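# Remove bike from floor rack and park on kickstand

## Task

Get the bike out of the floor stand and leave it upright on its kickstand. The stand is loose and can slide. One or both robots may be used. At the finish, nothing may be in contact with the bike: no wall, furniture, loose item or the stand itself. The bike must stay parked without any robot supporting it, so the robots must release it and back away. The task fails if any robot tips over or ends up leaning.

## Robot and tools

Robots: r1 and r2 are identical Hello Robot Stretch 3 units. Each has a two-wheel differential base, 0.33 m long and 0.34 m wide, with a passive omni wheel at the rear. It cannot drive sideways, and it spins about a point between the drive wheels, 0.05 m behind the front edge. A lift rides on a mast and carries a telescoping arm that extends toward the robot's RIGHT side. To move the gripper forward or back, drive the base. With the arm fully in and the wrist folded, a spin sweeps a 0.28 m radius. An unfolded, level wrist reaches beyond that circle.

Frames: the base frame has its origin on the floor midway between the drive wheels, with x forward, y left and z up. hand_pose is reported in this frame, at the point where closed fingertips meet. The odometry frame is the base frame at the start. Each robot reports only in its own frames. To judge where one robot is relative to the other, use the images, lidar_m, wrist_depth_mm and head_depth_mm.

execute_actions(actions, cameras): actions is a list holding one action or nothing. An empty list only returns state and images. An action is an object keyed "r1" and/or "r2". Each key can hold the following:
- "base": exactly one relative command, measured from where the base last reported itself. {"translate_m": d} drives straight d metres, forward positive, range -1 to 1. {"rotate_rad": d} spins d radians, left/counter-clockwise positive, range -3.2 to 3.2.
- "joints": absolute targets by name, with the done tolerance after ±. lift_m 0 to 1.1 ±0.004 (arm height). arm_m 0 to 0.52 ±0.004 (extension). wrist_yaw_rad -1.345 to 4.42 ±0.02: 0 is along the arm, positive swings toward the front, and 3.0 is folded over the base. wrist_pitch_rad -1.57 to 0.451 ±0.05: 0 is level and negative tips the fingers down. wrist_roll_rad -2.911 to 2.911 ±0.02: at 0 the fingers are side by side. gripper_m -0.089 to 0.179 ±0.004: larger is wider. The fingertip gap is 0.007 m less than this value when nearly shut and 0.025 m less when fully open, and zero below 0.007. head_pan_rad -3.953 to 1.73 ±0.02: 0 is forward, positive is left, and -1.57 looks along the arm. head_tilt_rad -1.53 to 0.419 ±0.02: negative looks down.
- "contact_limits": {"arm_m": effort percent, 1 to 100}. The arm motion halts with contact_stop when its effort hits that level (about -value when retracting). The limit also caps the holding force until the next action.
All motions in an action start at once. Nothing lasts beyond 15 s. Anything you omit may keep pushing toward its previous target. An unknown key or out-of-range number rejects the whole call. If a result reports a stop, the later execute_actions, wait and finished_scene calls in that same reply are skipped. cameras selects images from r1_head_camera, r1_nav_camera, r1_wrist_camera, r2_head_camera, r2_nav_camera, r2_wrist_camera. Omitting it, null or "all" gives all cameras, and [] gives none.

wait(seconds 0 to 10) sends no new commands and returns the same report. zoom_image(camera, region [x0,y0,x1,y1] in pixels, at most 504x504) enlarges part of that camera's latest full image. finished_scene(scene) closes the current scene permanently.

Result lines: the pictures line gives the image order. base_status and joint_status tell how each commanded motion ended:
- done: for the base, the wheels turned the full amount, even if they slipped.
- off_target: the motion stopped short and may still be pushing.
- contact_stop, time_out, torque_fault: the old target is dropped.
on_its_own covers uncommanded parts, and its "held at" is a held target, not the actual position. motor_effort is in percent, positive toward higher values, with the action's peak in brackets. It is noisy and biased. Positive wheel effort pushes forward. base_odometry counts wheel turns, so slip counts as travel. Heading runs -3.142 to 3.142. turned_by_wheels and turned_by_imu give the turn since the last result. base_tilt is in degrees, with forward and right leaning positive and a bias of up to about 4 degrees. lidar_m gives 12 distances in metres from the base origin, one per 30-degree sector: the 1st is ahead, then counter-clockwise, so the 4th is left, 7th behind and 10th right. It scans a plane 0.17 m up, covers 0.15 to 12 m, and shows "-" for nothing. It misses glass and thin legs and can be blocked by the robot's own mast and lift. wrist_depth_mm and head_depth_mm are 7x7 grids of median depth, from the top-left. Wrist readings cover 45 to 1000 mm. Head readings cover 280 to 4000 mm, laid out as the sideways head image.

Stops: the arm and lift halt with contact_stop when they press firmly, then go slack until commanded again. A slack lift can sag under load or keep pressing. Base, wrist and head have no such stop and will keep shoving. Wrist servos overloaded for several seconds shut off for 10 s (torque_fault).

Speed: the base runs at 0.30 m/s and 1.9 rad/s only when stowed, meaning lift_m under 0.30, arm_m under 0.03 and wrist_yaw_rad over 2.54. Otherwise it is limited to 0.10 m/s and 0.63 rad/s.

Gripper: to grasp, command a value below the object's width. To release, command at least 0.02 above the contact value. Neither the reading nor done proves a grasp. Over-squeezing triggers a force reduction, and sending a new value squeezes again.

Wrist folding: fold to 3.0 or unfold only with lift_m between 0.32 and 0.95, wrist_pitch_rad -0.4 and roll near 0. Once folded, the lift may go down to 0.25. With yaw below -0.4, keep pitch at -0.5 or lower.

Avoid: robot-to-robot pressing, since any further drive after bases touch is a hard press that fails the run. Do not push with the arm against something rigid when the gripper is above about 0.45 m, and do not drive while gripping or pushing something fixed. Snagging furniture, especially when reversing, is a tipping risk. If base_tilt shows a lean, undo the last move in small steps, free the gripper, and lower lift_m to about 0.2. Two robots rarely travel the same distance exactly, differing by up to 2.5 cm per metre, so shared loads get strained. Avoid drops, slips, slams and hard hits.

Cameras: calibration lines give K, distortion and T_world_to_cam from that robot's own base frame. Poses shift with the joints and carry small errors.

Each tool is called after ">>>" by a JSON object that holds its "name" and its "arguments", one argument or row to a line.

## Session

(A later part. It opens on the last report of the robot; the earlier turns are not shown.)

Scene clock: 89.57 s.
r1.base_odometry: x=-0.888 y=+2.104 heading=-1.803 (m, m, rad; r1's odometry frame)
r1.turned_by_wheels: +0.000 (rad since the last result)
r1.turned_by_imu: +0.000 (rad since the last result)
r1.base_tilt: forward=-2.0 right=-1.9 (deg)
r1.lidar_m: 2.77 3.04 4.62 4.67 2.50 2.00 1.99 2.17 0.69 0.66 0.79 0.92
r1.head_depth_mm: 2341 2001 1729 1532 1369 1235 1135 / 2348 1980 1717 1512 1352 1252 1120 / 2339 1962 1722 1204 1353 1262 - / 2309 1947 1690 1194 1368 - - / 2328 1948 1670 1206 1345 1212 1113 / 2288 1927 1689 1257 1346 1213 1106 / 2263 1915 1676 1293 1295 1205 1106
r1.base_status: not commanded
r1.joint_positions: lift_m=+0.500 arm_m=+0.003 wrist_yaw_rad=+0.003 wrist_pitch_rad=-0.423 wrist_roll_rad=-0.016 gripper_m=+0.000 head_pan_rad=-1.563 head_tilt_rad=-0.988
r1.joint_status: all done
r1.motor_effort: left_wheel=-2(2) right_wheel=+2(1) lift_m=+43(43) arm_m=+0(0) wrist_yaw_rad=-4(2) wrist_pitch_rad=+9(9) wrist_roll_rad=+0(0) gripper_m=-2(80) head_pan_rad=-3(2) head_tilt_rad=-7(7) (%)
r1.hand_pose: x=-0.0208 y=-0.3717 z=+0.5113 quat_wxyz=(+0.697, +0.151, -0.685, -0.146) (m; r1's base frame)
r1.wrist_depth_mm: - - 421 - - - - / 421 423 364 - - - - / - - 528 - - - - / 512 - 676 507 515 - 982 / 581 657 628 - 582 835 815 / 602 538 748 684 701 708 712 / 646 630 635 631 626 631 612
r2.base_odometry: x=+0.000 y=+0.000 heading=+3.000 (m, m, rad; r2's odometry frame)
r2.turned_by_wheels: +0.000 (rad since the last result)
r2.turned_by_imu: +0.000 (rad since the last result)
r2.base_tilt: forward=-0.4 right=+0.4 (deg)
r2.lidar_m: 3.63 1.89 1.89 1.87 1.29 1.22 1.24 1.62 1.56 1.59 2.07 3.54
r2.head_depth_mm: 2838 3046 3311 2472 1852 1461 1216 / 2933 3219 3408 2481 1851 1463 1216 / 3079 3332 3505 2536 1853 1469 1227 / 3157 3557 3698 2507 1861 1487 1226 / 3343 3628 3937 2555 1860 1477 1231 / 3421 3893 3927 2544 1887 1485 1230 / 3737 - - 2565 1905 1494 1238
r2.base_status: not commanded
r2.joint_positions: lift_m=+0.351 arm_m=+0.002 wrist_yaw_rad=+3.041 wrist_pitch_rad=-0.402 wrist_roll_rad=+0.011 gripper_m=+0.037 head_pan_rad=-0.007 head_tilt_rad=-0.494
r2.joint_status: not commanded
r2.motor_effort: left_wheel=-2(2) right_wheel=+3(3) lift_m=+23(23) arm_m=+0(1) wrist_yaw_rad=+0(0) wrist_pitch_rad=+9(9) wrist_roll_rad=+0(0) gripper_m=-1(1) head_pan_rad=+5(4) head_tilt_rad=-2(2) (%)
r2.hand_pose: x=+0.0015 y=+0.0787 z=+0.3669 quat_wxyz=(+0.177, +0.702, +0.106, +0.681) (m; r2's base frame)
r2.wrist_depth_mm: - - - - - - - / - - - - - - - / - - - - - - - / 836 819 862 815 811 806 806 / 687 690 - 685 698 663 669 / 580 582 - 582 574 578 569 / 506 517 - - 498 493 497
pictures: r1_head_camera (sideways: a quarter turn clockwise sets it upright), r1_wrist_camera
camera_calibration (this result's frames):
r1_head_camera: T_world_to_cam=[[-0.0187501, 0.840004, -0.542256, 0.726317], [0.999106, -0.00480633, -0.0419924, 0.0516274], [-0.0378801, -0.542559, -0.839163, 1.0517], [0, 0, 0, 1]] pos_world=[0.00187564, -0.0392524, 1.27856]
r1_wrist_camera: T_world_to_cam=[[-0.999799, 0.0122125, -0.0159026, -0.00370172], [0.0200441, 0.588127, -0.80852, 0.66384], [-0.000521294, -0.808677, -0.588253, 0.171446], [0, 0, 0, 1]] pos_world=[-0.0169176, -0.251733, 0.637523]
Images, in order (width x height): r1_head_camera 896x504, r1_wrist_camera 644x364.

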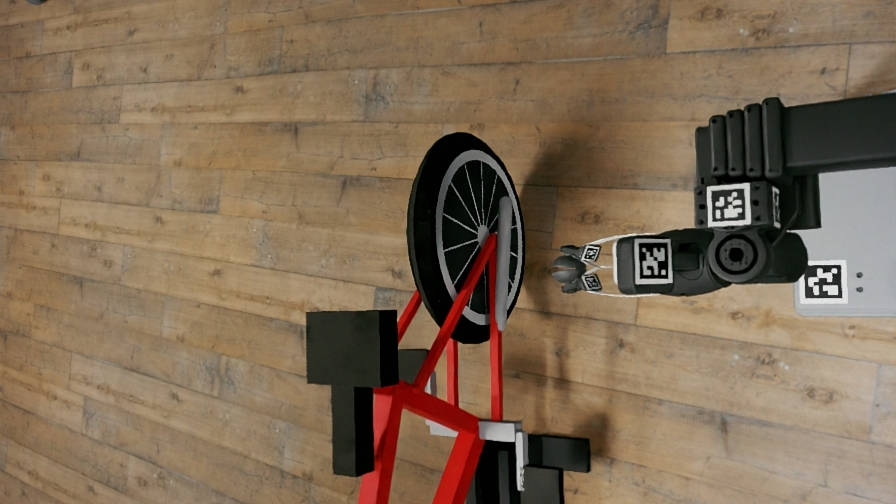

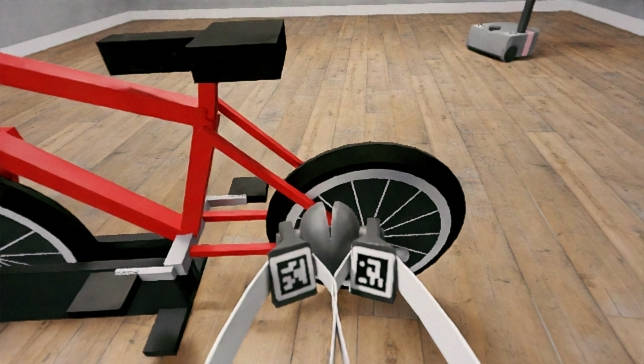

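>>> {"name": "execute_actions", "arguments": {
  "actions": [
    {"r1":{"base":{"translate_m":-0.05},"joints":{"wrist_pitch_rad":-0.9,"arm_m":0.25,"lift_m":0.6,"gripper_m":-0.02}}}
  ],
  "cameras": ["r1_head_camera","r1_wrist_camera"]
}}

Scene clock: 107.97 s.
r1.base_odometry: x=-0.876 y=+2.153 heading=-1.803 (m, m, rad; r1's odometry frame)
r1.turned_by_wheels: +0.000 (rad since the last result)
r1.turned_by_imu: +0.001 (rad since the last result)
r1.base_tilt: forward=-2.0 right=-1.7 (deg)
r1.lidar_m: 2.82 3.05 4.70 4.67 2.44 1.95 1.94 2.11 0.69 0.66 0.83 0.92
r1.head_depth_mm: 2338 1984 1727 1522 1359 1233 1126 / 2366 1996 1707 1525 1374 - - / 2324 1956 1721 - 1351 1227 - / 2320 1953 1726 - 1339 1213 - / 2273 1936 1689 1211 1341 1221 1102 / 2281 1942 971 1263 1334 1210 1105 / 2249 1921 1664 1199 1302 1204 1103
r1.base_status: done
r1.joint_positions: lift_m=+0.600 arm_m=+0.250 wrist_yaw_rad=+0.002 wrist_pitch_rad=-0.906 wrist_roll_rad=-0.016 gripper_m=-0.020 head_pan_rad=-1.563 head_tilt_rad=-0.988
r1.joint_status: all done
r1.motor_effort: left_wheel=-2(9) right_wheel=+2(3) lift_m=+43(44) arm_m=+2(6) wrist_yaw_rad=-2(2) wrist_pitch_rad=+2(8) wrist_roll_rad=+0(0) gripper_m=-6(75) head_pan_rad=-3(3) head_tilt_rad=-6(7) (%)
r1.hand_pose: x=-0.0213 y=-0.5338 z=+0.5219 quat_wxyz=(+0.641, +0.313, -0.630, -0.307) (m; r1's base frame)
r1.wrist_depth_mm: 199 201 979 966 968 956 958 / 184 188 894 898 867 855 874 / 307 319 574 809 793 792 807 / 463 453 414 415 433 745 720 / 553 545 681 - 691 689 680 / 465 659 648 642 632 635 629 / 618 612 624 624 613 603 604
r2.base_odometry: x=+0.000 y=+0.000 heading=+3.000 (m, m, rad; r2's odometry frame)
r2.turned_by_wheels: +0.000 (rad since the last result)
r2.turned_by_imu: +0.001 (rad since the last result)
r2.base_tilt: forward=-0.3 right=+0.4 (deg)
r2.lidar_m: 3.61 1.89 1.89 1.87 1.29 1.22 1.24 1.61 1.56 1.59 2.06 3.54
r2.head_depth_mm: 2852 3097 3274 2460 1856 1472 1216 / 2914 3202 3399 2478 1833 1461 1218 / 3021 3325 3514 2480 1844 1469 1219 / 3180 3565 3673 2485 1846 1473 1225 / 3332 3655 3885 2516 1876 1479 1240 / 3457 3851 3971 2540 1892 1498 1238 / 3746 - - 2570 1893 1507 1242
r2.base_status: not commanded
r2.joint_positions: lift_m=+0.351 arm_m=+0.002 wrist_yaw_rad=+3.041 wrist_pitch_rad=-0.402 wrist_roll_rad=+0.011 gripper_m=+0.037 head_pan_rad=-0.007 head_tilt_rad=-0.494
r2.joint_status: not commanded
r2.motor_effort: left_wheel=-2(2) right_wheel=+3(4) lift_m=+23(23) arm_m=-1(0) wrist_yaw_rad=+0(0) wrist_pitch_rad=+9(9) wrist_roll_rad=+0(0) gripper_m=-1(0) head_pan_rad=+4(4) head_tilt_rad=-2(2) (%)
r2.hand_pose: x=+0.0015 y=+0.0787 z=+0.3669 quat_wxyz=(+0.177, +0.702, +0.106, +0.681) (m; r2's base frame)
r2.wrist_depth_mm: - - - - - - - / - - - - - - - / - - - - - - - / 842 832 847 821 818 820 811 / 675 687 - 667 698 677 670 / 577 589 - 574 568 568 564 / 506 518 - - 499 494 496
pictures: r1_head_camera (sideways: a quarter turn clockwise sets it upright), r1_wrist_camera
camera_calibration (this result's frames):
r1_head_camera: T_world_to_cam=[[-0.0186099, 0.840007, -0.542256, 0.726316], [0.999106, -0.00497307, -0.0419924, 0.0516274], [-0.0379706, -0.542552, -0.839163, 1.0517], [0, 0, 0, 1]] pos_world=[0.00186909, -0.0392516, 1.27856]
r1_wrist_camera: T_world_to_cam=[[-0.999783, 0.0196959, -0.00680318, -0.00286418], [0.020671, 0.896222, -0.443124, 0.741571], [-0.00263057, -0.443168, -0.896434, 0.402523], [0, 0, 0, 1]] pos_world=[-0.0171337, -0.486171, 0.689424]
Images, in order (width x height): r1_head_camera 896x504, r1_wrist_camera 644x364.

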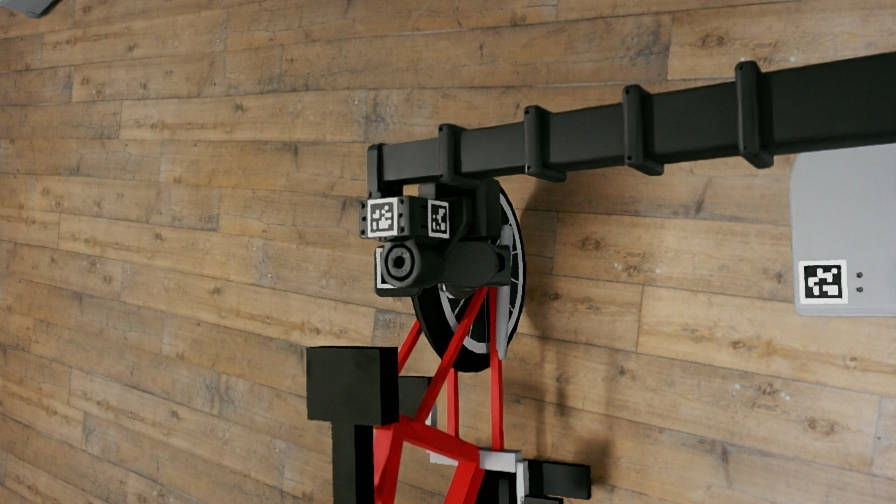

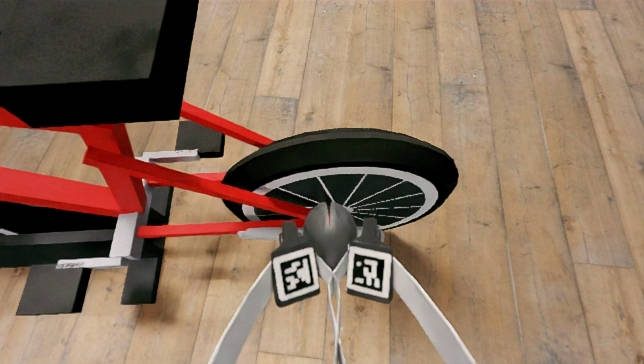

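>>> {"name": "execute_actions", "arguments": {
  "actions": [
    {"r1":{"joints":{"arm_m":0.31,"lift_m":0.4}}}
  ],
  "cameras": ["r1_head_camera","r1_wrist_camera"]
}}

Scene clock: 120.07 s.
r1.base_odometry: x=-0.876 y=+2.153 heading=-1.803 (m, m, rad; r1's odometry frame)
r1.turned_by_wheels: +0.000 (rad since the last result)
r1.turned_by_imu: +0.001 (rad since the last result)
r1.base_tilt: forward=-2.0 right=-1.8 (deg)
r1.lidar_m: 2.82 3.08 4.71 4.67 2.43 1.96 1.94 2.11 0.69 0.66 0.83 0.92
r1.head_depth_mm: 2339 1988 1734 1522 1364 1240 1128 / 2337 1994 1726 1517 1363 1235 1138 / 2327 1963 1707 1551 1380 1226 - / 2302 1969 1696 1104 1332 1213 - / 2295 1943 1700 1188 1339 1224 1108 / 2266 1944 969 1266 1333 1217 1105 / 2235 1908 1670 1200 1308 1213 1105
r1.base_status: not commanded
r1.joint_positions: lift_m=+0.400 arm_m=+0.310 wrist_yaw_rad=+0.002 wrist_pitch_rad=-0.906 wrist_roll_rad=-0.016 gripper_m=-0.020 head_pan_rad=-1.563 head_tilt_rad=-0.988
r1.joint_status: all done
r1.motor_effort: left_wheel=-2(2) right_wheel=+2(2) lift_m=+27(38) arm_m=+3(0) wrist_yaw_rad=-2(1) wrist_pitch_rad=+3(2) wrist_roll_rad=+0(0) gripper_m=-7(7) head_pan_rad=-3(2) head_tilt_rad=-6(6) (%)
r1.hand_pose: x=-0.0213 y=-0.5937 z=+0.3224 quat_wxyz=(+0.641, +0.313, -0.630, -0.307) (m; r1's base frame)
r1.wrist_depth_mm: 716 222 704 158 159 649 660 / 639 355 174 165 168 181 608 / 162 209 201 206 211 217 566 / 447 503 236 261 288 322 514 / 385 487 297 - 411 487 487 / 456 467 464 452 462 454 452 / 436 434 446 434 433 425 423
r2.base_odometry: x=+0.000 y=+0.000 heading=+3.000 (m, m, rad; r2's odometry frame)
r2.turned_by_wheels: +0.000 (rad since the last result)
r2.turned_by_imu: +0.001 (rad since the last result)
r2.base_tilt: forward=-0.3 right=+0.4 (deg)
r2.lidar_m: 3.61 1.89 1.89 1.86 1.29 1.22 1.24 1.61 1.56 1.59 2.06 3.55
r2.head_depth_mm: 2849 3081 3257 2442 1843 1462 1218 / 2930 3206 3451 2451 1847 1482 1223 / 3150 3359 3510 2496 1852 1479 1225 / 3171 3498 3750 2515 1872 1477 1219 / 3305 3677 3909 2535 1873 1478 1237 / 3521 3962 3925 2521 1871 1487 1241 / 3683 - - 2568 1890 1503 1240
r2.base_status: not commanded
r2.joint_positions: lift_m=+0.351 arm_m=+0.002 wrist_yaw_rad=+3.041 wrist_pitch_rad=-0.402 wrist_roll_rad=+0.011 gripper_m=+0.037 head_pan_rad=-0.007 head_tilt_rad=-0.494
r2.joint_status: not commanded
r2.motor_effort: left_wheel=-2(2) right_wheel=+3(4) lift_m=+23(23) arm_m=+0(1) wrist_yaw_rad=+0(1) wrist_pitch_rad=+9(9) wrist_roll_rad=+1(0) gripper_m=-1(0) head_pan_rad=+3(4) head_tilt_rad=-2(2) (%)
r2.hand_pose: x=+0.0015 y=+0.0787 z=+0.3669 quat_wxyz=(+0.177, +0.702, +0.106, +0.681) (m; r2's base frame)
r2.wrist_depth_mm: - - - - - - - / - - - - - - - / - - - - - - - / 832 814 851 826 827 808 813 / 675 681 - 673 680 670 667 / 575 579 - 578 578 575 570 / 504 524 - - 498 501 489
pictures: r1_head_camera (sideways: a quarter turn clockwise sets it upright), r1_wrist_camera
camera_calibration (this result's frames):
r1_head_camera: T_world_to_cam=[[-0.0186099, 0.840007, -0.542256, 0.726316], [0.999106, -0.00497307, -0.0419924, 0.0516274], [-0.0379706, -0.542552, -0.839163, 1.0517], [0, 0, 0, 1]] pos_world=[0.00186909, -0.0392516, 1.27856]
r1_wrist_camera: T_world_to_cam=[[-0.999783, 0.019701, -0.00678899, -0.00304436], [0.0206711, 0.896516, -0.442529, 0.706794], [-0.00263185, -0.442573, -0.896728, 0.197602], [0, 0, 0, 1]] pos_world=[-0.0171339, -0.546139, 0.489952]
Images, in order (width x height): r1_head_camera 896x504, r1_wrist_camera 644x364.

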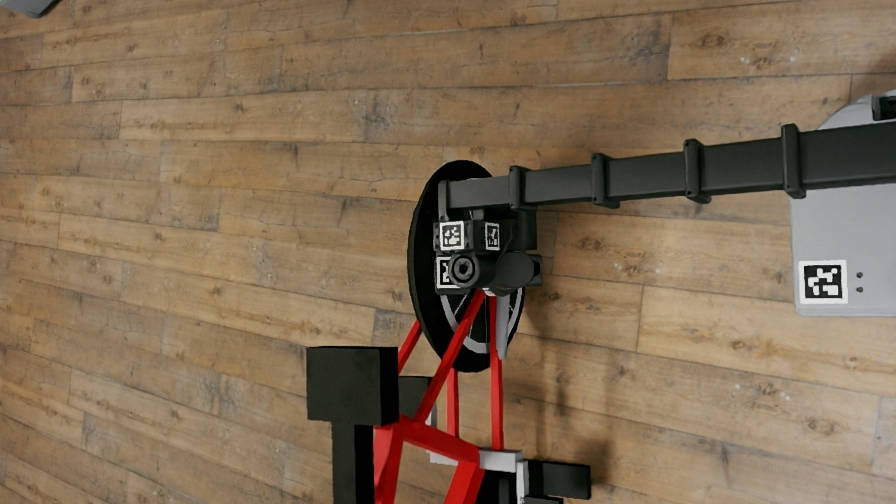

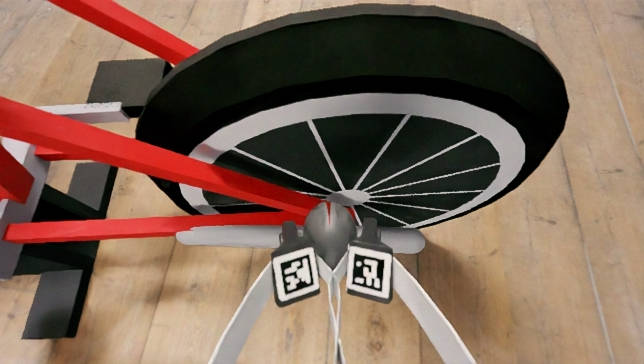

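>>> {"name": "execute_actions", "arguments": {
  "actions": [
    {"r1":{"joints":{"lift_m":0.30}}}
  ],
  "cameras": ["r1_head_camera","r1_wrist_camera"]
}}

Scene clock: 128.00 s.
r1.base_odometry: x=-0.876 y=+2.153 heading=-1.803 (m, m, rad; r1's odometry frame)
r1.turned_by_wheels: +0.000 (rad since the last result)
r1.turned_by_imu: +0.001 (rad since the last result)
r1.base_tilt: forward=-2.0 right=-1.9 (deg)
r1.lidar_m: 2.82 3.07 4.70 4.66 2.43 1.96 1.94 2.11 0.69 0.66 0.83 0.92
r1.head_depth_mm: 2364 2001 1729 1529 1366 1226 1127 / 2334 1964 1711 1533 1351 1231 1144 / 2342 1965 1716 1468 1361 1239 - / 2283 1973 1689 1138 1324 1224 - / 2284 1935 1695 1188 1338 1209 1116 / 2279 1919 961 1265 1334 1217 1105 / 2254 1943 1685 1201 1311 1200 1101
r1.base_status: not commanded
r1.joint_positions: lift_m=+0.300 arm_m=+0.310 wrist_yaw_rad=+0.002 wrist_pitch_rad=-0.906 wrist_roll_rad=-0.016 gripper_m=-0.020 head_pan_rad=-1.563 head_tilt_rad=-0.988
r1.joint_status: all done
r1.motor_effort: left_wheel=-2(2) right_wheel=+2(2) lift_m=+27(27) arm_m=+3(2) wrist_yaw_rad=-2(1) wrist_pitch_rad=+2(2) wrist_roll_rad=+0(0) gripper_m=-7(6) head_pan_rad=-3(3) head_tilt_rad=-6(7) (%)
r1.hand_pose: x=-0.0213 y=-0.5936 z=+0.2224 quat_wxyz=(+0.641, +0.313, -0.630, -0.307) (m; r1's base frame)
r1.wrist_depth_mm: 109 127 134 136 138 141 144 / 170 126 154 165 167 171 176 / 451 197 165 190 213 219 429 / 209 208 205 203 206 404 415 / 399 398 389 - 385 387 381 / 370 371 365 357 365 361 358 / 351 344 349 343 341 339 338
r2.base_odometry: x=+0.000 y=+0.000 heading=+3.000 (m, m, rad; r2's odometry frame)
r2.turned_by_wheels: +0.000 (rad since the last result)
r2.turned_by_imu: +0.001 (rad since the last result)
r2.base_tilt: forward=-0.4 right=+0.5 (deg)
r2.lidar_m: 3.61 1.89 1.90 1.87 1.29 1.22 1.24 1.61 1.55 1.59 2.06 3.54
r2.head_depth_mm: 2846 3105 3245 2461 1851 1460 1216 / 2930 3178 3429 2495 1856 1464 1224 / 3071 3346 3644 2471 1844 1477 1227 / 3147 3515 3746 2531 1855 1471 1229 / 3324 3677 3841 2524 1872 1490 1230 / 3475 3866 3961 2554 1878 1492 1232 / 3690 - - 2521 1896 1491 1248
r2.base_status: not commanded
r2.joint_positions: lift_m=+0.351 arm_m=+0.002 wrist_yaw_rad=+3.041 wrist_pitch_rad=-0.402 wrist_roll_rad=+0.011 gripper_m=+0.037 head_pan_rad=-0.007 head_tilt_rad=-0.494
r2.joint_status: not commanded
r2.motor_effort: left_wheel=-2(2) right_wheel=+3(4) lift_m=+23(23) arm_m=-1(1) wrist_yaw_rad=+0(0) wrist_pitch_rad=+9(9) wrist_roll_rad=+0(0) gripper_m=-1(1) head_pan_rad=+4(4) head_tilt_rad=-2(2) (%)
r2.hand_pose: x=+0.0015 y=+0.0787 z=+0.3669 quat_wxyz=(+0.177, +0.702, +0.106, +0.681) (m; r2's base frame)
r2.wrist_depth_mm: - - - - - - - / - - - - - - - / - - - - - - - / 820 834 853 812 824 832 808 / 689 681 - 675 700 666 658 / 579 573 - 574 565 573 566 / 507 511 - - 501 499 495
pictures: r1_head_camera (sideways: a quarter turn clockwise sets it upright), r1_wrist_camera
camera_calibration (this result's frames):
r1_head_camera: T_world_to_cam=[[-0.01861, 0.840007, -0.542256, 0.726316], [0.999106, -0.00497295, -0.0419924, 0.0516274], [-0.0379705, -0.542552, -0.839163, 1.0517], [0, 0, 0, 1]] pos_world=[0.00186909, -0.0392516, 1.27856]
r1_wrist_camera: T_world_to_cam=[[-0.999783, 0.0197011, -0.0067886, -0.00372338], [0.020671, 0.896524, -0.442513, 0.662538], [-0.00263186, -0.442557, -0.896736, 0.107935], [0, 0, 0, 1]] pos_world=[-0.0171339, -0.54614, 0.389946]
Images, in order (width x height): r1_head_camera 896x504, r1_wrist_camera 644x364.

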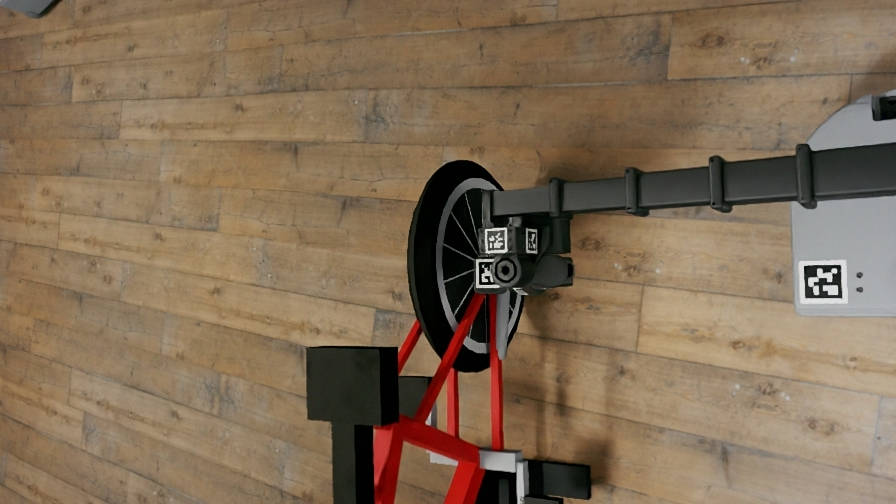

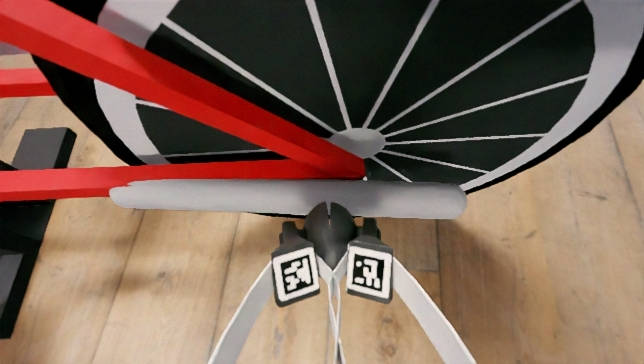

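>>> {"name": "execute_actions", "arguments": {
  "actions": [
    {"r1":{"joints":{"lift_m":0.34,"arm_m":0.35}}}
  ],
  "cameras": []
}}

>>> {"name": "execute_actions", "arguments": {
  "actions": [
    {"r1":{"joints":{"lift_m":0.2}}}
  ],
  "cameras": ["r1_head_camera","r1_wrist_camera"]
}}

Scene clock: 138.07 s.
r1.base_odometry: x=-0.876 y=+2.153 heading=-1.803 (m, m, rad; r1's odometry frame)
r1.turned_by_wheels: +0.000 (rad since the last result)
r1.turned_by_imu: +0.001 (rad since the last result)
r1.base_tilt: forward=-2.0 right=-1.9 (deg)
r1.lidar_m: 2.82 3.07 4.71 4.66 2.44 1.96 1.94 2.11 0.69 0.66 0.82 0.92
r1.head_depth_mm: 2332 1991 1739 1528 1368 1235 1130 / 2321 2010 1723 1521 1361 1231 1135 / 2344 1969 1711 1483 1353 1232 - / 2285 1962 1694 1107 1348 1225 - / 2265 1961 1693 1183 1337 1222 1110 / 2268 1916 966 1262 1331 1201 1104 / 2265 1931 1673 1201 1299 1200 1094
r1.base_status: not commanded
r1.joint_positions: lift_m=+0.340 arm_m=+0.350 wrist_yaw_rad=+0.002 wrist_pitch_rad=-0.906 wrist_roll_rad=-0.016 gripper_m=-0.020 head_pan_rad=-1.563 head_tilt_rad=-0.988
r1.joint_status: all done
r1.motor_effort: left_wheel=-2(3) right_wheel=+2(2) lift_m=+43(46) arm_m=+3(1) wrist_yaw_rad=-2(1) wrist_pitch_rad=+2(3) wrist_roll_rad=+0(0) gripper_m=-7(6) head_pan_rad=-3(2) head_tilt_rad=-6(7) (%)
r1.hand_pose: x=-0.0213 y=-0.6336 z=+0.2618 quat_wxyz=(+0.641, +0.313, -0.630, -0.307) (m; r1's base frame)
r1.wrist_depth_mm: 612 103 96 93 92 95 102 / 274 111 107 109 111 113 116 / 162 131 133 137 140 145 148 / 119 137 167 184 191 198 224 / 408 226 224 - 303 408 424 / 399 402 396 390 217 397 402 / 383 383 378 379 377 372 367
r2.base_odometry: x=+0.000 y=+0.000 heading=+3.000 (m, m, rad; r2's odometry frame)
r2.turned_by_wheels: +0.000 (rad since the last result)
r2.turned_by_imu: +0.001 (rad since the last result)
r2.base_tilt: forward=-0.3 right=+0.4 (deg)
r2.lidar_m: 3.62 1.89 1.89 1.86 1.29 1.22 1.24 1.62 1.56 1.58 2.07 3.54
r2.head_depth_mm: 2822 3128 3306 2469 1822 1462 1218 / 2943 3237 3430 2518 1845 1475 1222 / 3012 3352 3576 2502 1841 1480 1229 / 3180 3503 3646 2478 1862 1482 1231 / 3315 3761 3856 2556 1867 1500 1229 / 3450 3817 3866 2546 1885 1504 1238 / 3694 - - 2554 1893 1493 1239
r2.base_status: not commanded
r2.joint_positions: lift_m=+0.351 arm_m=+0.002 wrist_yaw_rad=+3.041 wrist_pitch_rad=-0.402 wrist_roll_rad=+0.011 gripper_m=+0.037 head_pan_rad=-0.007 head_tilt_rad=-0.494
r2.joint_status: not commanded
r2.motor_effort: left_wheel=-2(2) right_wheel=+3(3) lift_m=+23(23) arm_m=-1(0) wrist_yaw_rad=+0(1) wrist_pitch_rad=+9(9) wrist_roll_rad=+0(1) gripper_m=-1(1) head_pan_rad=+4(4) head_tilt_rad=-2(2) (%)
r2.hand_pose: x=+0.0015 y=+0.0787 z=+0.3669 quat_wxyz=(+0.177, +0.702, +0.106, +0.681) (m; r2's base frame)
r2.wrist_depth_mm: - - - - - - - / - - - - - - - / - - - - - - - / 838 817 840 810 822 801 812 / 686 685 - 673 697 667 672 / 581 583 - 576 568 577 571 / 506 518 - - 503 499 495
pictures: none
No camera images: the call's "cameras" was empty. Leave "cameras" out to get every camera's image.

Scene clock: 139.57 s.
r1.base_odometry: x=-0.876 y=+2.153 heading=-1.804 (m, m, rad; r1's odometry frame)
r1.turned_by_wheels: -0.001 (rad since the last result)
r1.turned_by_imu: -0.001 (rad since the last result)
r1.base_tilt: forward=-2.0 right=-1.9 (deg)
r1.lidar_m: 2.82 3.06 4.68 4.65 2.44 1.96 1.94 2.11 0.69 0.66 0.83 0.93
r1.head_depth_mm: 2334 1993 1709 1520 1361 1235 1127 / 2352 1977 1726 1525 1360 1221 1143 / 2335 1972 1708 1463 1357 1237 - / 2322 1951 1712 1150 1328 1220 - / 2280 1961 1681 1212 1344 1214 1111 / 2271 1918 969 1422 1334 1206 1104 / 2240 1913 1668 1240 1318 1209 1110
r1.base_status: not commanded
r1.joint_positions: lift_m=+0.301 arm_m=+0.350 wrist_yaw_rad=-0.021 wrist_pitch_rad=-0.914 wrist_roll_rad=-0.016 gripper_m=-0.020 head_pan_rad=-1.563 head_tilt_rad=-0.988
r1.joint_status: lift_m contact_stop (moved -0.039 of -0.140)
r1.on_its_own: lift_m is slack since a contact_stop, until your next command for it (your +0.200 is given up); right_wheel is at rest, and its effort (+20) is outside its rest range (-18 to +18); wrist_yaw_rad is at rest, and its effort (+21) is outside its rest range (-12 to +12)
r1.motor_effort: left_wheel=-15(16) right_wheel=+20(22) lift_m=+35(38) arm_m=+2(3) wrist_yaw_rad=+21(22) wrist_pitch_rad=+6(8) wrist_roll_rad=+0(1) gripper_m=-9(10) head_pan_rad=-2(4) head_tilt_rad=-7(6) (%)
r1.hand_pose: x=-0.0244 y=-0.6319 z=+0.2219 quat_wxyz=(+0.637, +0.308, -0.632, -0.317) (m; r1's base frame)
r1.wrist_depth_mm: 93 94 96 99 101 104 107 / 110 112 115 119 122 126 130 / 102 126 143 149 155 160 169 / 401 126 146 185 210 222 412 / 191 191 188 184 187 379 381 / 372 366 367 356 355 362 360 / 351 349 344 345 338 342 336
r2.base_odometry: x=+0.000 y=+0.000 heading=+3.000 (m, m, rad; r2's odometry frame)
r2.turned_by_wheels: +0.000 (rad since the last result)
r2.turned_by_imu: +0.000 (rad since the last result)
r2.base_tilt: forward=-0.4 right=+0.5 (deg)
r2.lidar_m: 3.63 1.89 1.89 1.86 1.29 1.21 1.24 1.61 1.55 1.59 2.07 3.53
r2.head_depth_mm: 2837 3115 3292 2438 1829 1455 1221 / 2940 3253 3489 2475 1835 1475 1229 / 3069 3294 3556 2500 1856 1463 1225 / 3219 3495 3683 2520 1861 1472 1228 / 3329 3682 3870 2541 1880 1495 1237 / 3526 3886 3890 2546 1872 1494 1244 / 3711 - - 2546 1885 1507 1238
r2.base_status: not commanded
r2.joint_positions: lift_m=+0.351 arm_m=+0.002 wrist_yaw_rad=+3.041 wrist_pitch_rad=-0.402 wrist_roll_rad=+0.011 gripper_m=+0.037 head_pan_rad=-0.007 head_tilt_rad=-0.494
r2.joint_status: not commanded
r2.motor_effort: left_wheel=-2(1) right_wheel=+3(3) lift_m=+23(23) arm_m=+0(0) wrist_yaw_rad=+0(0) wrist_pitch_rad=+9(9) wrist_roll_rad=+0(0) gripper_m=-1(0) head_pan_rad=+4(4) head_tilt_rad=-2(2) (%)
r2.hand_pose: x=+0.0015 y=+0.0787 z=+0.3669 quat_wxyz=(+0.177, +0.702, +0.106, +0.681) (m; r2's base frame)
r2.wrist_depth_mm: - - - - - - - / - - - - - - - / - - - - - - - / 831 847 845 827 824 811 808 / 680 679 - 677 685 672 686 / 581 578 - 573 579 576 571 / 499 517 - - 500 497 500
pictures: r1_head_camera (sideways: a quarter turn clockwise sets it upright), r1_wrist_camera
camera_calibration (this result's frames):
r1_head_camera: T_world_to_cam=[[-0.0185908, 0.840159, -0.542021, 0.726009], [0.999105, -0.00498538, -0.0419959, 0.0516319], [-0.0379854, -0.542317, -0.839315, 1.0519], [0, 0, 0, 1]] pos_world=[0.00186809, -0.039245, 1.27855]
r1_wrist_camera: T_world_to_cam=[[-0.99909, 0.0421316, -0.00661902, 0.00810241], [0.0408068, 0.899254, -0.435519, 0.697328], [-0.0123969, -0.435393, -0.900155, 0.0955937], [0, 0, 0, 1]] pos_world=[-0.0191757, -0.585796, 0.389802]
Images, in order (width x height): r1_head_camera 896x504, r1_wrist_camera 644x364.

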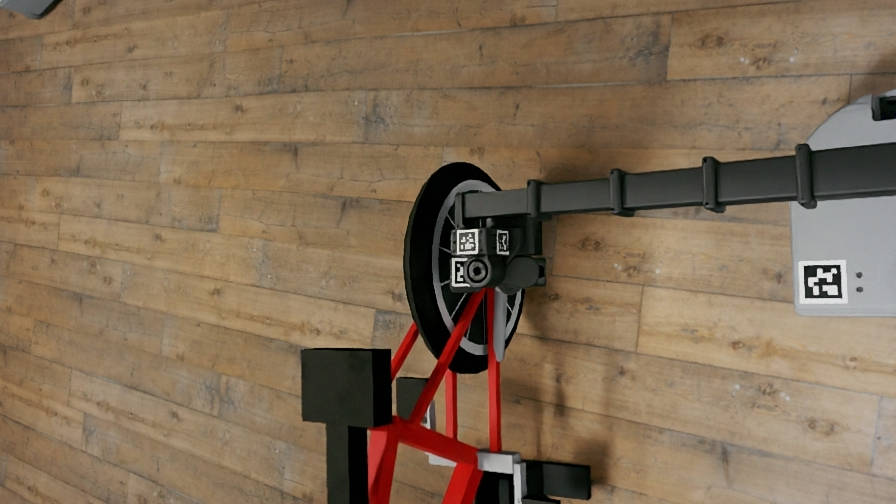

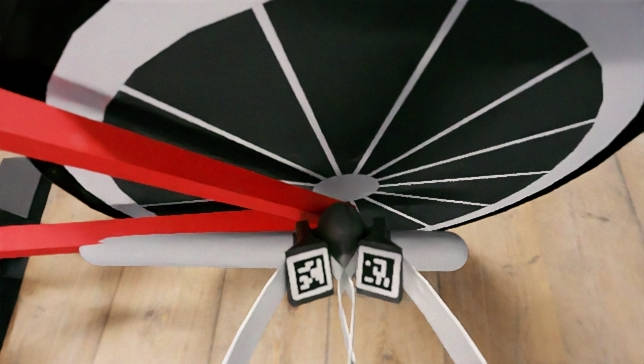

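>>> {"name": "execute_actions", "arguments": {
  "actions": [
    {"r1":{"joints":{"lift_m":0.34,"arm_m":0.34,"wrist_yaw_rad":0}}}
  ],
  "cameras": []
}}

>>> {"name": "execute_actions", "arguments": {
  "actions": [
    {"r1":{"base":{"translate_m":-0.07}}}
  ],
  "cameras": []
}}

>>> {"name": "execute_actions", "arguments": {
  "actions": [
    {"r1":{"joints":{"lift_m":0.2}}}
  ],
  "cameras": ["r1_head_camera","r1_wrist_camera"]
}}

Scene clock: 148.53 s.
r1.base_odometry: x=-0.876 y=+2.153 heading=-1.803 (m, m, rad; r1's odometry frame)
r1.turned_by_wheels: +0.001 (rad since the last result)
r1.turned_by_imu: +0.002 (rad since the last result)
r1.base_tilt: forward=-1.9 right=-1.9 (deg)
r1.lidar_m: 2.82 3.08 4.72 4.67 2.44 1.96 1.94 2.11 0.69 0.66 0.83 0.93
r1.head_depth_mm: 2372 2001 1730 1534 1375 1242 1126 / 2348 1976 1718 1519 1359 1225 1138 / 2348 1976 1709 1494 1356 1245 - / 2289 1960 1697 1119 1330 1222 - / 2284 1936 1689 1203 1346 1212 1105 / 2281 1935 964 1417 1338 1211 1111 / 2258 1913 1664 1249 1300 1202 1106
r1.base_status: not commanded
r1.joint_positions: lift_m=+0.340 arm_m=+0.340 wrist_yaw_rad=-0.003 wrist_pitch_rad=-0.916 wrist_roll_rad=-0.016 gripper_m=-0.020 head_pan_rad=-1.563 head_tilt_rad=-0.988
r1.joint_status: all done
r1.motor_effort: left_wheel=-2(15) right_wheel=+1(20) lift_m=+43(44) arm_m=-2(4) wrist_yaw_rad=+3(19) wrist_pitch_rad=+6(12) wrist_roll_rad=+0(0) gripper_m=-7(10) head_pan_rad=-2(3) head_tilt_rad=-6(6) (%)
r1.hand_pose: x=-0.0220 y=-0.6223 z=+0.2605 quat_wxyz=(+0.639, +0.314, -0.629, -0.311) (m; r1's base frame)
r1.wrist_depth_mm: 602 114 108 110 111 114 120 / 158 128 129 131 135 137 143 / 122 145 161 166 170 176 190 / 456 207 177 209 232 243 449 / 388 231 228 - 290 420 419 / 403 407 407 392 391 402 396 / 377 377 381 381 374 376 373
r2.base_odometry: x=+0.000 y=+0.000 heading=+3.000 (m, m, rad; r2's odometry frame)
r2.turned_by_wheels: +0.000 (rad since the last result)
r2.turned_by_imu: +0.001 (rad since the last result)
r2.base_tilt: forward=-0.4 right=+0.5 (deg)
r2.lidar_m: 3.62 1.89 1.88 1.87 1.28 1.22 1.24 1.62 1.56 1.59 2.07 3.55
r2.head_depth_mm: 2858 3084 3297 2456 1830 1475 1219 / 2936 3216 3383 2467 1824 1463 1221 / 3082 3317 3548 2510 1852 1475 1234 / 3180 3556 3740 2509 1864 1490 1226 / 3332 3749 3916 2502 1880 1488 1230 / 3450 3800 3939 2517 1893 1491 1231 / 3700 - - 2552 1892 1496 1245
r2.base_status: not commanded
r2.joint_positions: lift_m=+0.351 arm_m=+0.002 wrist_yaw_rad=+3.041 wrist_pitch_rad=-0.402 wrist_roll_rad=+0.011 gripper_m=+0.037 head_pan_rad=-0.007 head_tilt_rad=-0.494
r2.joint_status: not commanded
r2.motor_effort: left_wheel=-2(1) right_wheel=+3(3) lift_m=+22(22) arm_m=+0(0) wrist_yaw_rad=+0(0) wrist_pitch_rad=+9(9) wrist_roll_rad=+0(0) gripper_m=+0(1) head_pan_rad=+4(4) head_tilt_rad=-2(2) (%)
r2.hand_pose: x=+0.0015 y=+0.0787 z=+0.3669 quat_wxyz=(+0.177, +0.702, +0.106, +0.681) (m; r2's base frame)
r2.wrist_depth_mm: - - - - - - - / - - - - - - - / - - - - - - - / 828 829 838 823 817 827 813 / 681 670 - 679 672 660 669 / 578 584 - 576 569 569 571 / 505 517 - - 499 504 497
pictures: none
No camera images: the call's "cameras" was empty. Leave "cameras" out to get every camera's image.

Scene clock: 150.53 s.
r1.base_odometry: x=-0.860 y=+2.221 heading=-1.803 (m, m, rad; r1's odometry frame)
r1.turned_by_wheels: +0.000 (rad since the last result)
r1.turned_by_imu: +0.001 (rad since the last result)
r1.base_tilt: forward=-2.0 right=-1.8 (deg)
r1.lidar_m: 2.88 3.14 4.71 4.68 2.35 1.88 1.87 2.03 2.52 0.67 0.69 0.93
r1.head_depth_mm: 2306 1989 1723 1520 1369 1236 1123 / 2367 1957 1713 1507 1362 1229 1137 / 2317 1977 1708 1541 1346 1230 - / 2307 1959 1710 1549 1325 1220 - / 2290 1952 1686 1189 1344 1219 1112 / 2272 1940 1633 1198 1340 1214 1100 / 2285 1917 1007 1268 1343 1212 1102
r1.base_status: done
r1.joint_positions: lift_m=+0.340 arm_m=+0.340 wrist_yaw_rad=-0.003 wrist_pitch_rad=-0.916 wrist_roll_rad=-0.016 gripper_m=-0.020 head_pan_rad=-1.563 head_tilt_rad=-0.988
r1.joint_status: not commanded
r1.motor_effort: left_wheel=-1(8) right_wheel=+1(4) lift_m=+43(43) arm_m=-2(2) wrist_yaw_rad=+3(5) wrist_pitch_rad=+6(6) wrist_roll_rad=+0(0) gripper_m=-7(8) head_pan_rad=-3(3) head_tilt_rad=-6(6) (%)
r1.hand_pose: x=-0.0220 y=-0.6223 z=+0.2605 quat_wxyz=(+0.639, +0.314, -0.629, -0.311) (m; r1's base frame)
r1.wrist_depth_mm: 106 107 109 112 118 139 577 / 126 128 130 134 137 155 526 / 156 159 164 168 173 198 487 / 163 187 215 223 235 446 456 / 230 226 224 - 419 418 423 / 408 408 403 395 400 394 398 / 387 382 379 379 376 372 369
r2.base_odometry: x=+0.000 y=+0.000 heading=+3.000 (m, m, rad; r2's odometry frame)
r2.turned_by_wheels: +0.000 (rad since the last result)
r2.turned_by_imu: +0.000 (rad since the last result)
r2.base_tilt: forward=-0.3 right=+0.5 (deg)
r2.lidar_m: 3.61 1.89 1.89 1.87 1.29 1.21 1.24 1.61 1.55 1.59 2.07 3.54
r2.head_depth_mm: 2851 3073 3343 2472 1855 1459 1215 / 2936 3226 3439 2478 1832 1457 1221 / 3078 3307 3556 2485 1853 1474 1222 / 3102 3532 3733 2533 1852 1480 1224 / 3382 3686 3892 2542 1865 1484 1238 / 3561 3898 3882 2549 1873 1497 1241 / 3701 - - 2560 1891 1495 1237
r2.base_status: not commanded
r2.joint_positions: lift_m=+0.351 arm_m=+0.002 wrist_yaw_rad=+3.041 wrist_pitch_rad=-0.402 wrist_roll_rad=+0.011 gripper_m=+0.037 head_pan_rad=-0.007 head_tilt_rad=-0.494
r2.joint_status: not commanded
r2.motor_effort: left_wheel=-2(2) right_wheel=+3(4) lift_m=+23(23) arm_m=+0(1) wrist_yaw_rad=+0(0) wrist_pitch_rad=+9(9) wrist_roll_rad=+0(0) gripper_m=-1(1) head_pan_rad=+4(4) head_tilt_rad=-3(2) (%)
r2.hand_pose: x=+0.0015 y=+0.0787 z=+0.3669 quat_wxyz=(+0.177, +0.702, +0.106, +0.681) (m; r2's base frame)
r2.wrist_depth_mm: - - - - - - - / - - - - - - - / - - - - - - - / 831 827 857 822 826 801 801 / 691 683 - 682 682 671 668 / 580 587 - 572 565 579 568 / 506 513 - - 500 501 495
pictures: none
No camera images: the call's "cameras" was empty. Leave "cameras" out to get every camera's image.

Scene clock: 152.70 s.
r1.base_odometry: x=-0.860 y=+2.221 heading=-1.803 (m, m, rad; r1's odometry frame)
r1.turned_by_wheels: +0.000 (rad since the last result)
r1.turned_by_imu: -0.008 (rad since the last result)
r1.base_tilt: forward=-1.9 right=-1.9 (deg)
r1.lidar_m: 2.89 3.15 4.74 4.67 2.36 1.89 1.87 2.02 2.51 0.67 0.69 0.92
r1.head_depth_mm: 2290 1972 1715 1520 1362 1227 1130 / 2345 1983 1710 1508 1362 1236 1140 / 2322 1958 1699 1530 1355 1230 - / 2302 1954 1691 1170 1321 1220 - / 2283 1937 1692 1189 1344 1222 1109 / 2313 1955 1650 1232 1335 1210 1111 / 2274 1918 974 1263 1337 1209 1104
r1.base_status: not commanded
r1.joint_positions: lift_m=+0.298 arm_m=+0.339 wrist_yaw_rad=+0.005 wrist_pitch_rad=-0.901 wrist_roll_rad=-0.016 gripper_m=-0.020 head_pan_rad=-1.564 head_tilt_rad=-0.990
r1.joint_status: lift_m contact_stop (moved -0.041 of -0.140)
r1.on_its_own: lift_m is slack since a contact_stop, until your next command for it (your +0.200 is given up)
r1.motor_effort: left_wheel=+2(15) right_wheel=-3(3) lift_m=+34(39) arm_m=+5(6) wrist_yaw_rad=-4(7) wrist_pitch_rad=+0(7) wrist_roll_rad=+1(1) gripper_m=-8(8) head_pan_rad=-2(3) head_tilt_rad=-5(6) (%)
r1.hand_pose: x=-0.0210 y=-0.6245 z=+0.2212 quat_wxyz=(+0.642, +0.312, -0.630, -0.304) (m; r1's base frame)
r1.wrist_depth_mm: 105 106 108 110 112 117 526 / 125 126 129 132 135 139 483 / 146 156 161 164 169 182 448 / 144 166 197 218 228 414 413 / 195 189 188 - 384 387 381 / 376 374 369 356 362 366 361 / 350 351 348 340 344 340 334
r2.base_odometry: x=+0.000 y=+0.000 heading=+3.000 (m, m, rad; r2's odometry frame)
r2.turned_by_wheels: +0.000 (rad since the last result)
r2.turned_by_imu: +0.000 (rad since the last result)
r2.base_tilt: forward=-0.4 right=+0.5 (deg)
r2.lidar_m: 3.63 1.89 1.88 1.86 1.29 1.22 1.24 1.61 1.56 1.59 2.07 3.55
r2.head_depth_mm: 2809 3054 3337 2467 1842 1475 1211 / 2924 3224 3442 2479 1861 1470 1220 / 3068 3320 3578 2492 1861 1481 1219 / 3192 3457 3753 2523 1861 1478 1225 / 3353 3707 3902 2520 1876 1478 1230 / 3501 3850 3994 2579 1868 1494 1237 / 3705 - - 2557 1904 1489 1243
r2.base_status: not commanded
r2.joint_positions: lift_m=+0.351 arm_m=+0.002 wrist_yaw_rad=+3.041 wrist_pitch_rad=-0.402 wrist_roll_rad=+0.011 gripper_m=+0.037 head_pan_rad=-0.007 head_tilt_rad=-0.494
r2.joint_status: not commanded
r2.motor_effort: left_wheel=-2(2) right_wheel=+3(3) lift_m=+23(23) arm_m=-1(1) wrist_yaw_rad=+0(0) wrist_pitch_rad=+9(9) wrist_roll_rad=+0(0) gripper_m=-1(1) head_pan_rad=+4(4) head_tilt_rad=-2(2) (%)
r2.hand_pose: x=+0.0015 y=+0.0787 z=+0.3669 quat_wxyz=(+0.177, +0.702, +0.106, +0.681) (m; r2's base frame)
r2.wrist_depth_mm: - - - - - - - / - - - - - - - / - - - - - - - / 830 825 839 815 836 815 816 / 684 685 - 675 683 676 675 / 582 581 - 578 575 567 568 / 502 520 - - 501 497 500
pictures: r1_head_camera (sideways: a quarter turn clockwise sets it upright), r1_wrist_camera
camera_calibration (this result's frames):
r1_head_camera: T_world_to_cam=[[-0.0179538, 0.841217, -0.540399, 0.723893], [0.999101, -0.00567032, -0.04202, 0.0516632], [-0.0384122, -0.540668, -0.840359, 1.05326], [0, 0, 0, 1]] pos_world=[0.0018377, -0.0391967, 1.27848]
r1_wrist_camera: T_world_to_cam=[[-0.999834, 0.0168375, -0.00690644, -0.00448835], [0.0181483, 0.894186, -0.447329, 0.689208], [-0.00135625, -0.44738, -0.894343, 0.0896798], [0, 0, 0, 1]] pos_world=[-0.0168739, -0.576083, 0.388476]
Images, in order (width x height): r1_head_camera 896x504, r1_wrist_camera 644x364.

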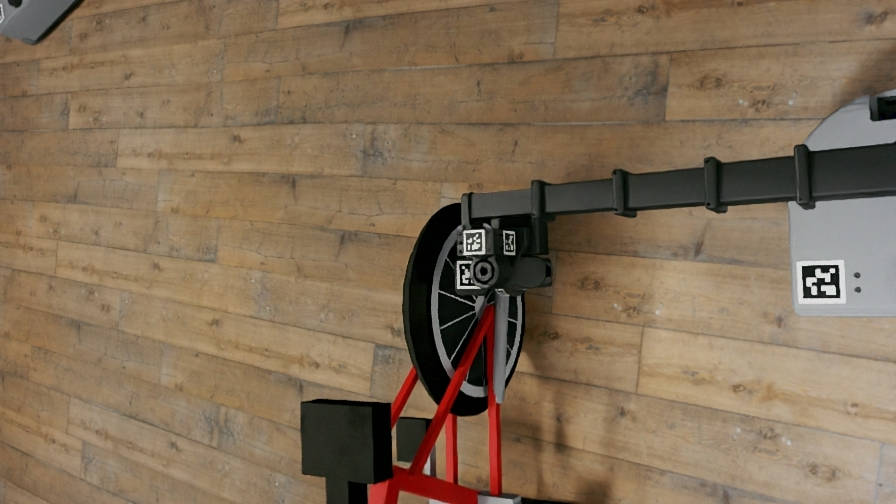

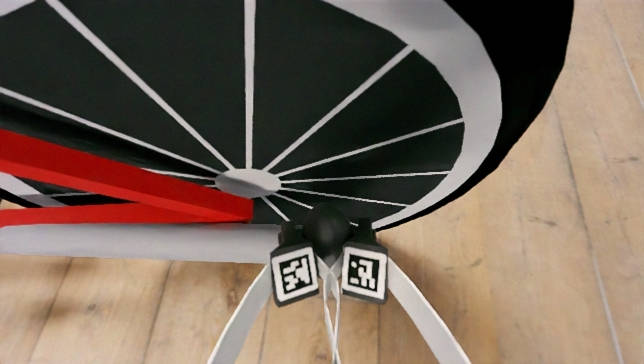

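>>> {"name": "execute_actions", "arguments": {
  "actions": [
    {"r1":{"joints":{"lift_m":0.34,"wrist_yaw_rad":0}}}
  ],
  "cameras": []
}}

>>> {"name": "execute_actions", "arguments": {
  "actions": [
    {"r1":{"base":{"translate_m":0.2}}}
  ],
  "cameras": []
}}

>>> {"name": "execute_actions", "arguments": {
  "actions": [
    {"r1":{"joints":{"lift_m":0.15}}}
  ],
  "cameras": ["r1_head_camera","r1_wrist_camera"]
}}

Scene clock: 161.10 s.
r1.base_odometry: x=-0.860 y=+2.221 heading=-1.803 (m, m, rad; r1's odometry frame)
r1.turned_by_wheels: +0.000 (rad since the last result)
r1.turned_by_imu: +0.001 (rad since the last result)
r1.base_tilt: forward=-1.9 right=-1.9 (deg)
r1.lidar_m: 2.89 3.12 4.76 4.68 2.36 1.89 1.87 2.03 2.51 0.67 0.69 0.92
r1.head_depth_mm: 2290 1988 1730 1525 1364 1240 1126 / 2309 1980 1710 1509 1355 1236 1138 / 2290 1972 1691 1539 1346 1240 - / 2279 1958 1693 1556 1328 1228 - / 2245 1932 1692 1191 1347 1210 1106 / 2250 1931 1656 1232 1335 1210 1108 / 2251 1922 980 1267 1323 1202 1104
r1.base_status: not commanded
r1.joint_positions: lift_m=+0.340 arm_m=+0.340 wrist_yaw_rad=+0.003 wrist_pitch_rad=-0.906 wrist_roll_rad=-0.016 gripper_m=-0.020 head_pan_rad=-1.564 head_tilt_rad=-0.990
r1.joint_status: all done
r1.motor_effort: left_wheel=+1(2) right_wheel=-1(3) lift_m=+43(45) arm_m=+2(5) wrist_yaw_rad=-3(4) wrist_pitch_rad=+2(2) wrist_roll_rad=+0(0) gripper_m=-7(7) head_pan_rad=-2(2) head_tilt_rad=-5(5) (%)
r1.hand_pose: x=-0.0211 y=-0.6238 z=+0.2619 quat_wxyz=(+0.642, +0.313, -0.630, -0.306) (m; r1's base frame)
r1.wrist_depth_mm: 106 107 109 111 120 571 584 / 126 127 129 133 137 161 537 / 154 157 161 166 170 199 485 / 164 188 212 221 232 455 459 / 232 226 226 - 423 430 425 / 414 404 404 393 399 402 395 / 382 387 384 381 376 377 370
r2.base_odometry: x=+0.000 y=+0.000 heading=+3.000 (m, m, rad; r2's odometry frame)
r2.turned_by_wheels: +0.000 (rad since the last result)
r2.turned_by_imu: +0.001 (rad since the last result)
r2.base_tilt: forward=-0.3 right=+0.5 (deg)
r2.lidar_m: 3.62 1.89 1.89 1.86 1.29 1.22 1.24 1.61 1.56 1.59 2.06 3.55
r2.head_depth_mm: 2835 3110 3307 2443 1835 1464 1216 / 2923 3209 3429 2495 1835 1460 1228 / 3013 3301 3538 2493 1845 1476 1222 / 3202 3492 3712 2493 1853 1477 1232 / 3319 3709 3902 2558 1867 1482 1225 / 3533 3956 3924 2558 1867 1487 1233 / 3619 - - 2550 1887 1508 1248
r2.base_status: not commanded
r2.joint_positions: lift_m=+0.351 arm_m=+0.002 wrist_yaw_rad=+3.041 wrist_pitch_rad=-0.402 wrist_roll_rad=+0.011 gripper_m=+0.037 head_pan_rad=-0.007 head_tilt_rad=-0.494
r2.joint_status: not commanded
r2.motor_effort: left_wheel=-2(2) right_wheel=+3(4) lift_m=+23(23) arm_m=-1(1) wrist_yaw_rad=+0(0) wrist_pitch_rad=+9(9) wrist_roll_rad=+0(0) gripper_m=-1(1) head_pan_rad=+4(4) head_tilt_rad=-2(2) (%)
r2.hand_pose: x=+0.0015 y=+0.0787 z=+0.3669 quat_wxyz=(+0.177, +0.702, +0.106, +0.681) (m; r2's base frame)
r2.wrist_depth_mm: - - - - - - - / - - - - - - - / - - - - - - - / 808 822 845 822 836 813 791 / 678 689 - 685 688 667 664 / 574 580 - 570 579 567 560 / 503 517 - - 503 502 497
pictures: none
No camera images: the call's "cameras" was empty. Leave "cameras" out to get every camera's image.

Scene clock: 164.33 s.
r1.base_odometry: x=-0.906 y=+2.026 heading=-1.803 (m, m, rad; r1's odometry frame)
r1.turned_by_wheels: +0.000 (rad since the last result)
r1.turned_by_imu: -0.001 (rad since the last result)
r1.base_tilt: forward=-1.9 right=-1.8 (deg)
r1.lidar_m: 2.69 2.93 4.45 4.66 2.61 2.09 2.07 2.24 0.69 0.66 0.76 0.92
r1.head_depth_mm: 2365 1973 1721 1513 1354 1245 1130 / 2362 1969 1707 1451 1365 1231 1138 / 2330 1984 1705 1223 1357 1234 - / 2286 1940 1667 1172 1322 1224 - / 2300 1946 989 1293 1342 1221 1113 / 2271 1917 1695 1258 1320 1207 1109 / 2260 1921 1665 1293 1296 1206 1100
r1.base_status: done
r1.joint_positions: lift_m=+0.340 arm_m=+0.340 wrist_yaw_rad=+0.003 wrist_pitch_rad=-0.906 wrist_roll_rad=-0.016 gripper_m=-0.020 head_pan_rad=-1.564 head_tilt_rad=-0.990
r1.joint_status: not commanded
r1.motor_effort: left_wheel=+0(6) right_wheel=+0(5) lift_m=+43(43) arm_m=+3(2) wrist_yaw_rad=-3(2) wrist_pitch_rad=+3(2) wrist_roll_rad=+0(0) gripper_m=-7(8) head_pan_rad=-3(2) head_tilt_rad=-5(5) (%)
r1.hand_pose: x=-0.0211 y=-0.6238 z=+0.2619 quat_wxyz=(+0.642, +0.313, -0.630, -0.306) (m; r1's base frame)
r1.wrist_depth_mm: 626 595 74 600 123 114 111 / 225 562 281 96 134 132 134 / 177 266 493 168 133 166 173 / 209 452 464 212 204 210 239 / 220 359 229 - 225 225 302 / 209 396 410 392 403 401 395 / 380 380 378 379 381 372 372
r2.base_odometry: x=+0.000 y=+0.000 heading=+3.000 (m, m, rad; r2's odometry frame)
r2.turned_by_wheels: +0.000 (rad since the last result)
r2.turned_by_imu: +0.001 (rad since the last result)
r2.base_tilt: forward=-0.4 right=+0.5 (deg)
r2.lidar_m: 3.61 1.89 1.89 1.86 1.29 1.22 1.24 1.61 1.55 1.58 2.07 3.53
r2.head_depth_mm: 2855 3123 3342 2460 1823 1461 1215 / 2951 3206 3461 2476 1846 1468 1222 / 3042 3363 3584 2483 1853 1478 1223 / 3222 3525 3737 2522 1866 1472 1224 / 3303 3709 3896 2572 1866 1487 1237 / 3514 3935 3857 2522 1874 1483 1237 / 3664 - - 2544 1907 1499 1249
r2.base_status: not commanded
r2.joint_positions: lift_m=+0.351 arm_m=+0.002 wrist_yaw_rad=+3.041 wrist_pitch_rad=-0.402 wrist_roll_rad=+0.011 gripper_m=+0.037 head_pan_rad=-0.007 head_tilt_rad=-0.494
r2.joint_status: not commanded
r2.motor_effort: left_wheel=-2(2) right_wheel=+3(3) lift_m=+23(22) arm_m=+0(0) wrist_yaw_rad=+0(0) wrist_pitch_rad=+9(9) wrist_roll_rad=+0(0) gripper_m=-1(2) head_pan_rad=+4(4) head_tilt_rad=-3(2) (%)
r2.hand_pose: x=+0.0015 y=+0.0787 z=+0.3669 quat_wxyz=(+0.177, +0.702, +0.106, +0.681) (m; r2's base frame)
r2.wrist_depth_mm: - - - - - - - / - - - - - - - / - - - - - - - / 833 832 834 824 810 818 808 / 687 669 - 672 690 679 657 / 582 577 - 575 576 572 570 / 495 515 - - 496 493 488
pictures: none
No camera images: the call's "cameras" was empty. Leave "cameras" out to get every camera's image.

Scene clock: 166.77 s.
r1.base_odometry: x=-0.906 y=+2.026 heading=-1.803 (m, m, rad; r1's odometry frame)
r1.turned_by_wheels: +0.000 (rad since the last result)
r1.turned_by_imu: -0.006 (rad since the last result)
r1.base_tilt: forward=-1.9 right=-1.8 (deg)
r1.lidar_m: 2.69 2.91 4.40 4.65 2.62 2.09 2.07 2.24 0.69 0.66 0.76 0.91
r1.head_depth_mm: 2332 2002 1717 1520 1364 1234 1126 / 2343 1975 1719 1464 1360 1227 1136 / 2286 1927 1711 1181 1350 1230 - / 2269 1964 1676 1154 1325 1217 - / 2268 1925 985 1303 1333 1214 1111 / 2249 1926 1673 1268 1310 1212 1109 / 2266 1896 1674 1288 1291 1208 1114
r1.base_status: not commanded
r1.joint_positions: lift_m=+0.292 arm_m=+0.339 wrist_yaw_rad=+0.004 wrist_pitch_rad=-0.909 wrist_roll_rad=-0.016 gripper_m=-0.020 head_pan_rad=-1.565 head_tilt_rad=-0.992
r1.joint_status: lift_m contact_stop (moved -0.047 of -0.190)
r1.on_its_own: lift_m is slack since a contact_stop, until your next command for it (your +0.150 is given up)
r1.motor_effort: left_wheel=+3(16) right_wheel=-3(4) lift_m=+35(39) arm_m=+5(8) wrist_yaw_rad=-4(5) wrist_pitch_rad=+3(7) wrist_roll_rad=+0(0) gripper_m=-8(9) head_pan_rad=-3(2) head_tilt_rad=-4(5) (%)
r1.hand_pose: x=-0.0210 y=-0.6228 z=+0.2141 quat_wxyz=(+0.641, +0.314, -0.629, -0.307) (m; r1's base frame)
r1.wrist_depth_mm: 550 252 249 115 79 110 112 / 223 245 225 132 96 128 137 / 216 450 443 160 164 135 175 / 214 409 411 190 194 188 240 / 189 382 378 - 184 182 179 / 339 360 363 349 358 353 353 / 327 341 341 339 336 334 334
r2.base_odometry: x=+0.000 y=+0.000 heading=+3.000 (m, m, rad; r2's odometry frame)
r2.turned_by_wheels: +0.000 (rad since the last result)
r2.turned_by_imu: +0.000 (rad since the last result)
r2.base_tilt: forward=-0.3 right=+0.5 (deg)
r2.lidar_m: 3.61 1.88 1.89 1.87 1.29 1.22 1.24 1.61 1.56 1.59 2.07 3.54
r2.head_depth_mm: 2785 3114 3308 2453 1822 1471 1219 / 2947 3237 3457 2485 1845 1470 1215 / 3079 3341 3535 2492 1846 1462 1225 / 3186 3526 3723 2540 1857 1468 1230 / 3343 3671 3953 2528 1867 1494 1240 / 3538 3906 3917 2526 1887 1490 1224 / 3661 - - 2539 1892 1487 1236
r2.base_status: not commanded
r2.joint_positions: lift_m=+0.351 arm_m=+0.002 wrist_yaw_rad=+3.041 wrist_pitch_rad=-0.402 wrist_roll_rad=+0.011 gripper_m=+0.037 head_pan_rad=-0.007 head_tilt_rad=-0.494
r2.joint_status: not commanded
r2.motor_effort: left_wheel=-2(2) right_wheel=+3(3) lift_m=+23(23) arm_m=+0(0) wrist_yaw_rad=+0(0) wrist_pitch_rad=+9(9) wrist_roll_rad=+0(0) gripper_m=-1(1) head_pan_rad=+3(4) head_tilt_rad=-2(2) (%)
r2.hand_pose: x=+0.0015 y=+0.0787 z=+0.3669 quat_wxyz=(+0.177, +0.702, +0.106, +0.681) (m; r2's base frame)
r2.wrist_depth_mm: - - - - - - - / - - - - - - - / - - - - - - - / 823 833 850 814 822 811 814 / 674 684 - 689 686 671 684 / 583 581 - 563 573 570 571 / 504 518 - - 499 500 492
pictures: r1_head_camera (sideways: a quarter turn clockwise sets it upright), r1_wrist_camera
camera_calibration (this result's frames):
r1_head_camera: T_world_to_cam=[[-0.0175114, 0.84212, -0.539006, 0.722075], [0.999097, -0.00613279, -0.0420406, 0.05169], [-0.0387088, -0.539256, -0.841252, 1.05442], [0, 0, 0, 1]] pos_world=[0.00181658, -0.0391556, 1.27841]
r1_wrist_camera: T_world_to_cam=[[-0.999829, 0.0172093, -0.00673955, -0.00442205], [0.0184185, 0.897609, -0.440407, 0.685176], [-0.00152963, -0.440456, -0.897773, 0.0891679], [0, 0, 0, 1]] pos_world=[-0.0169048, -0.575669, 0.381779]
Images, in order (width x height): r1_head_camera 896x504, r1_wrist_camera 644x364.

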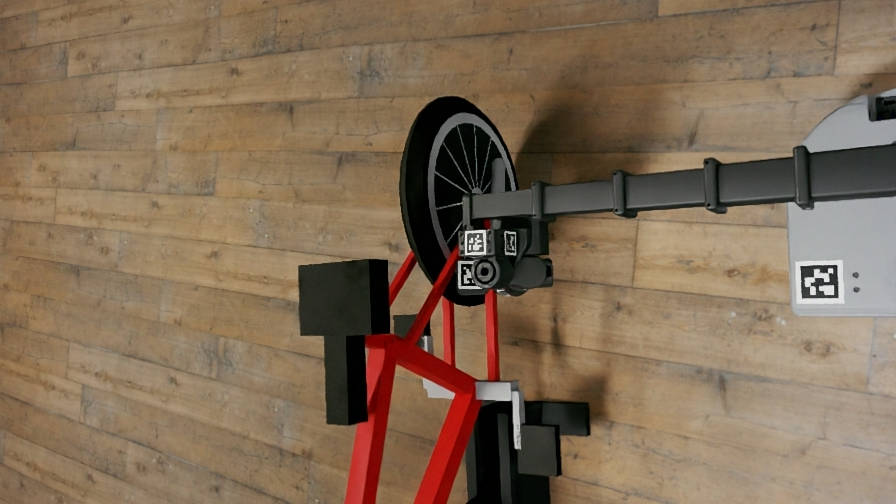

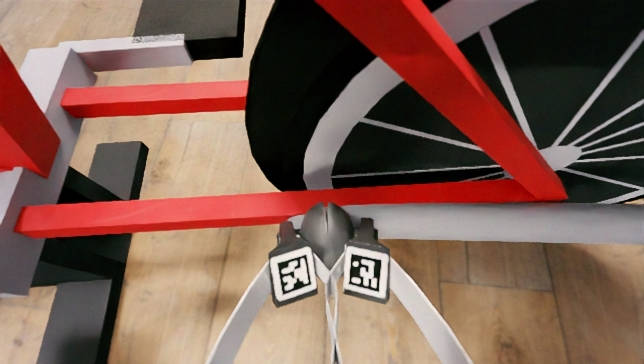

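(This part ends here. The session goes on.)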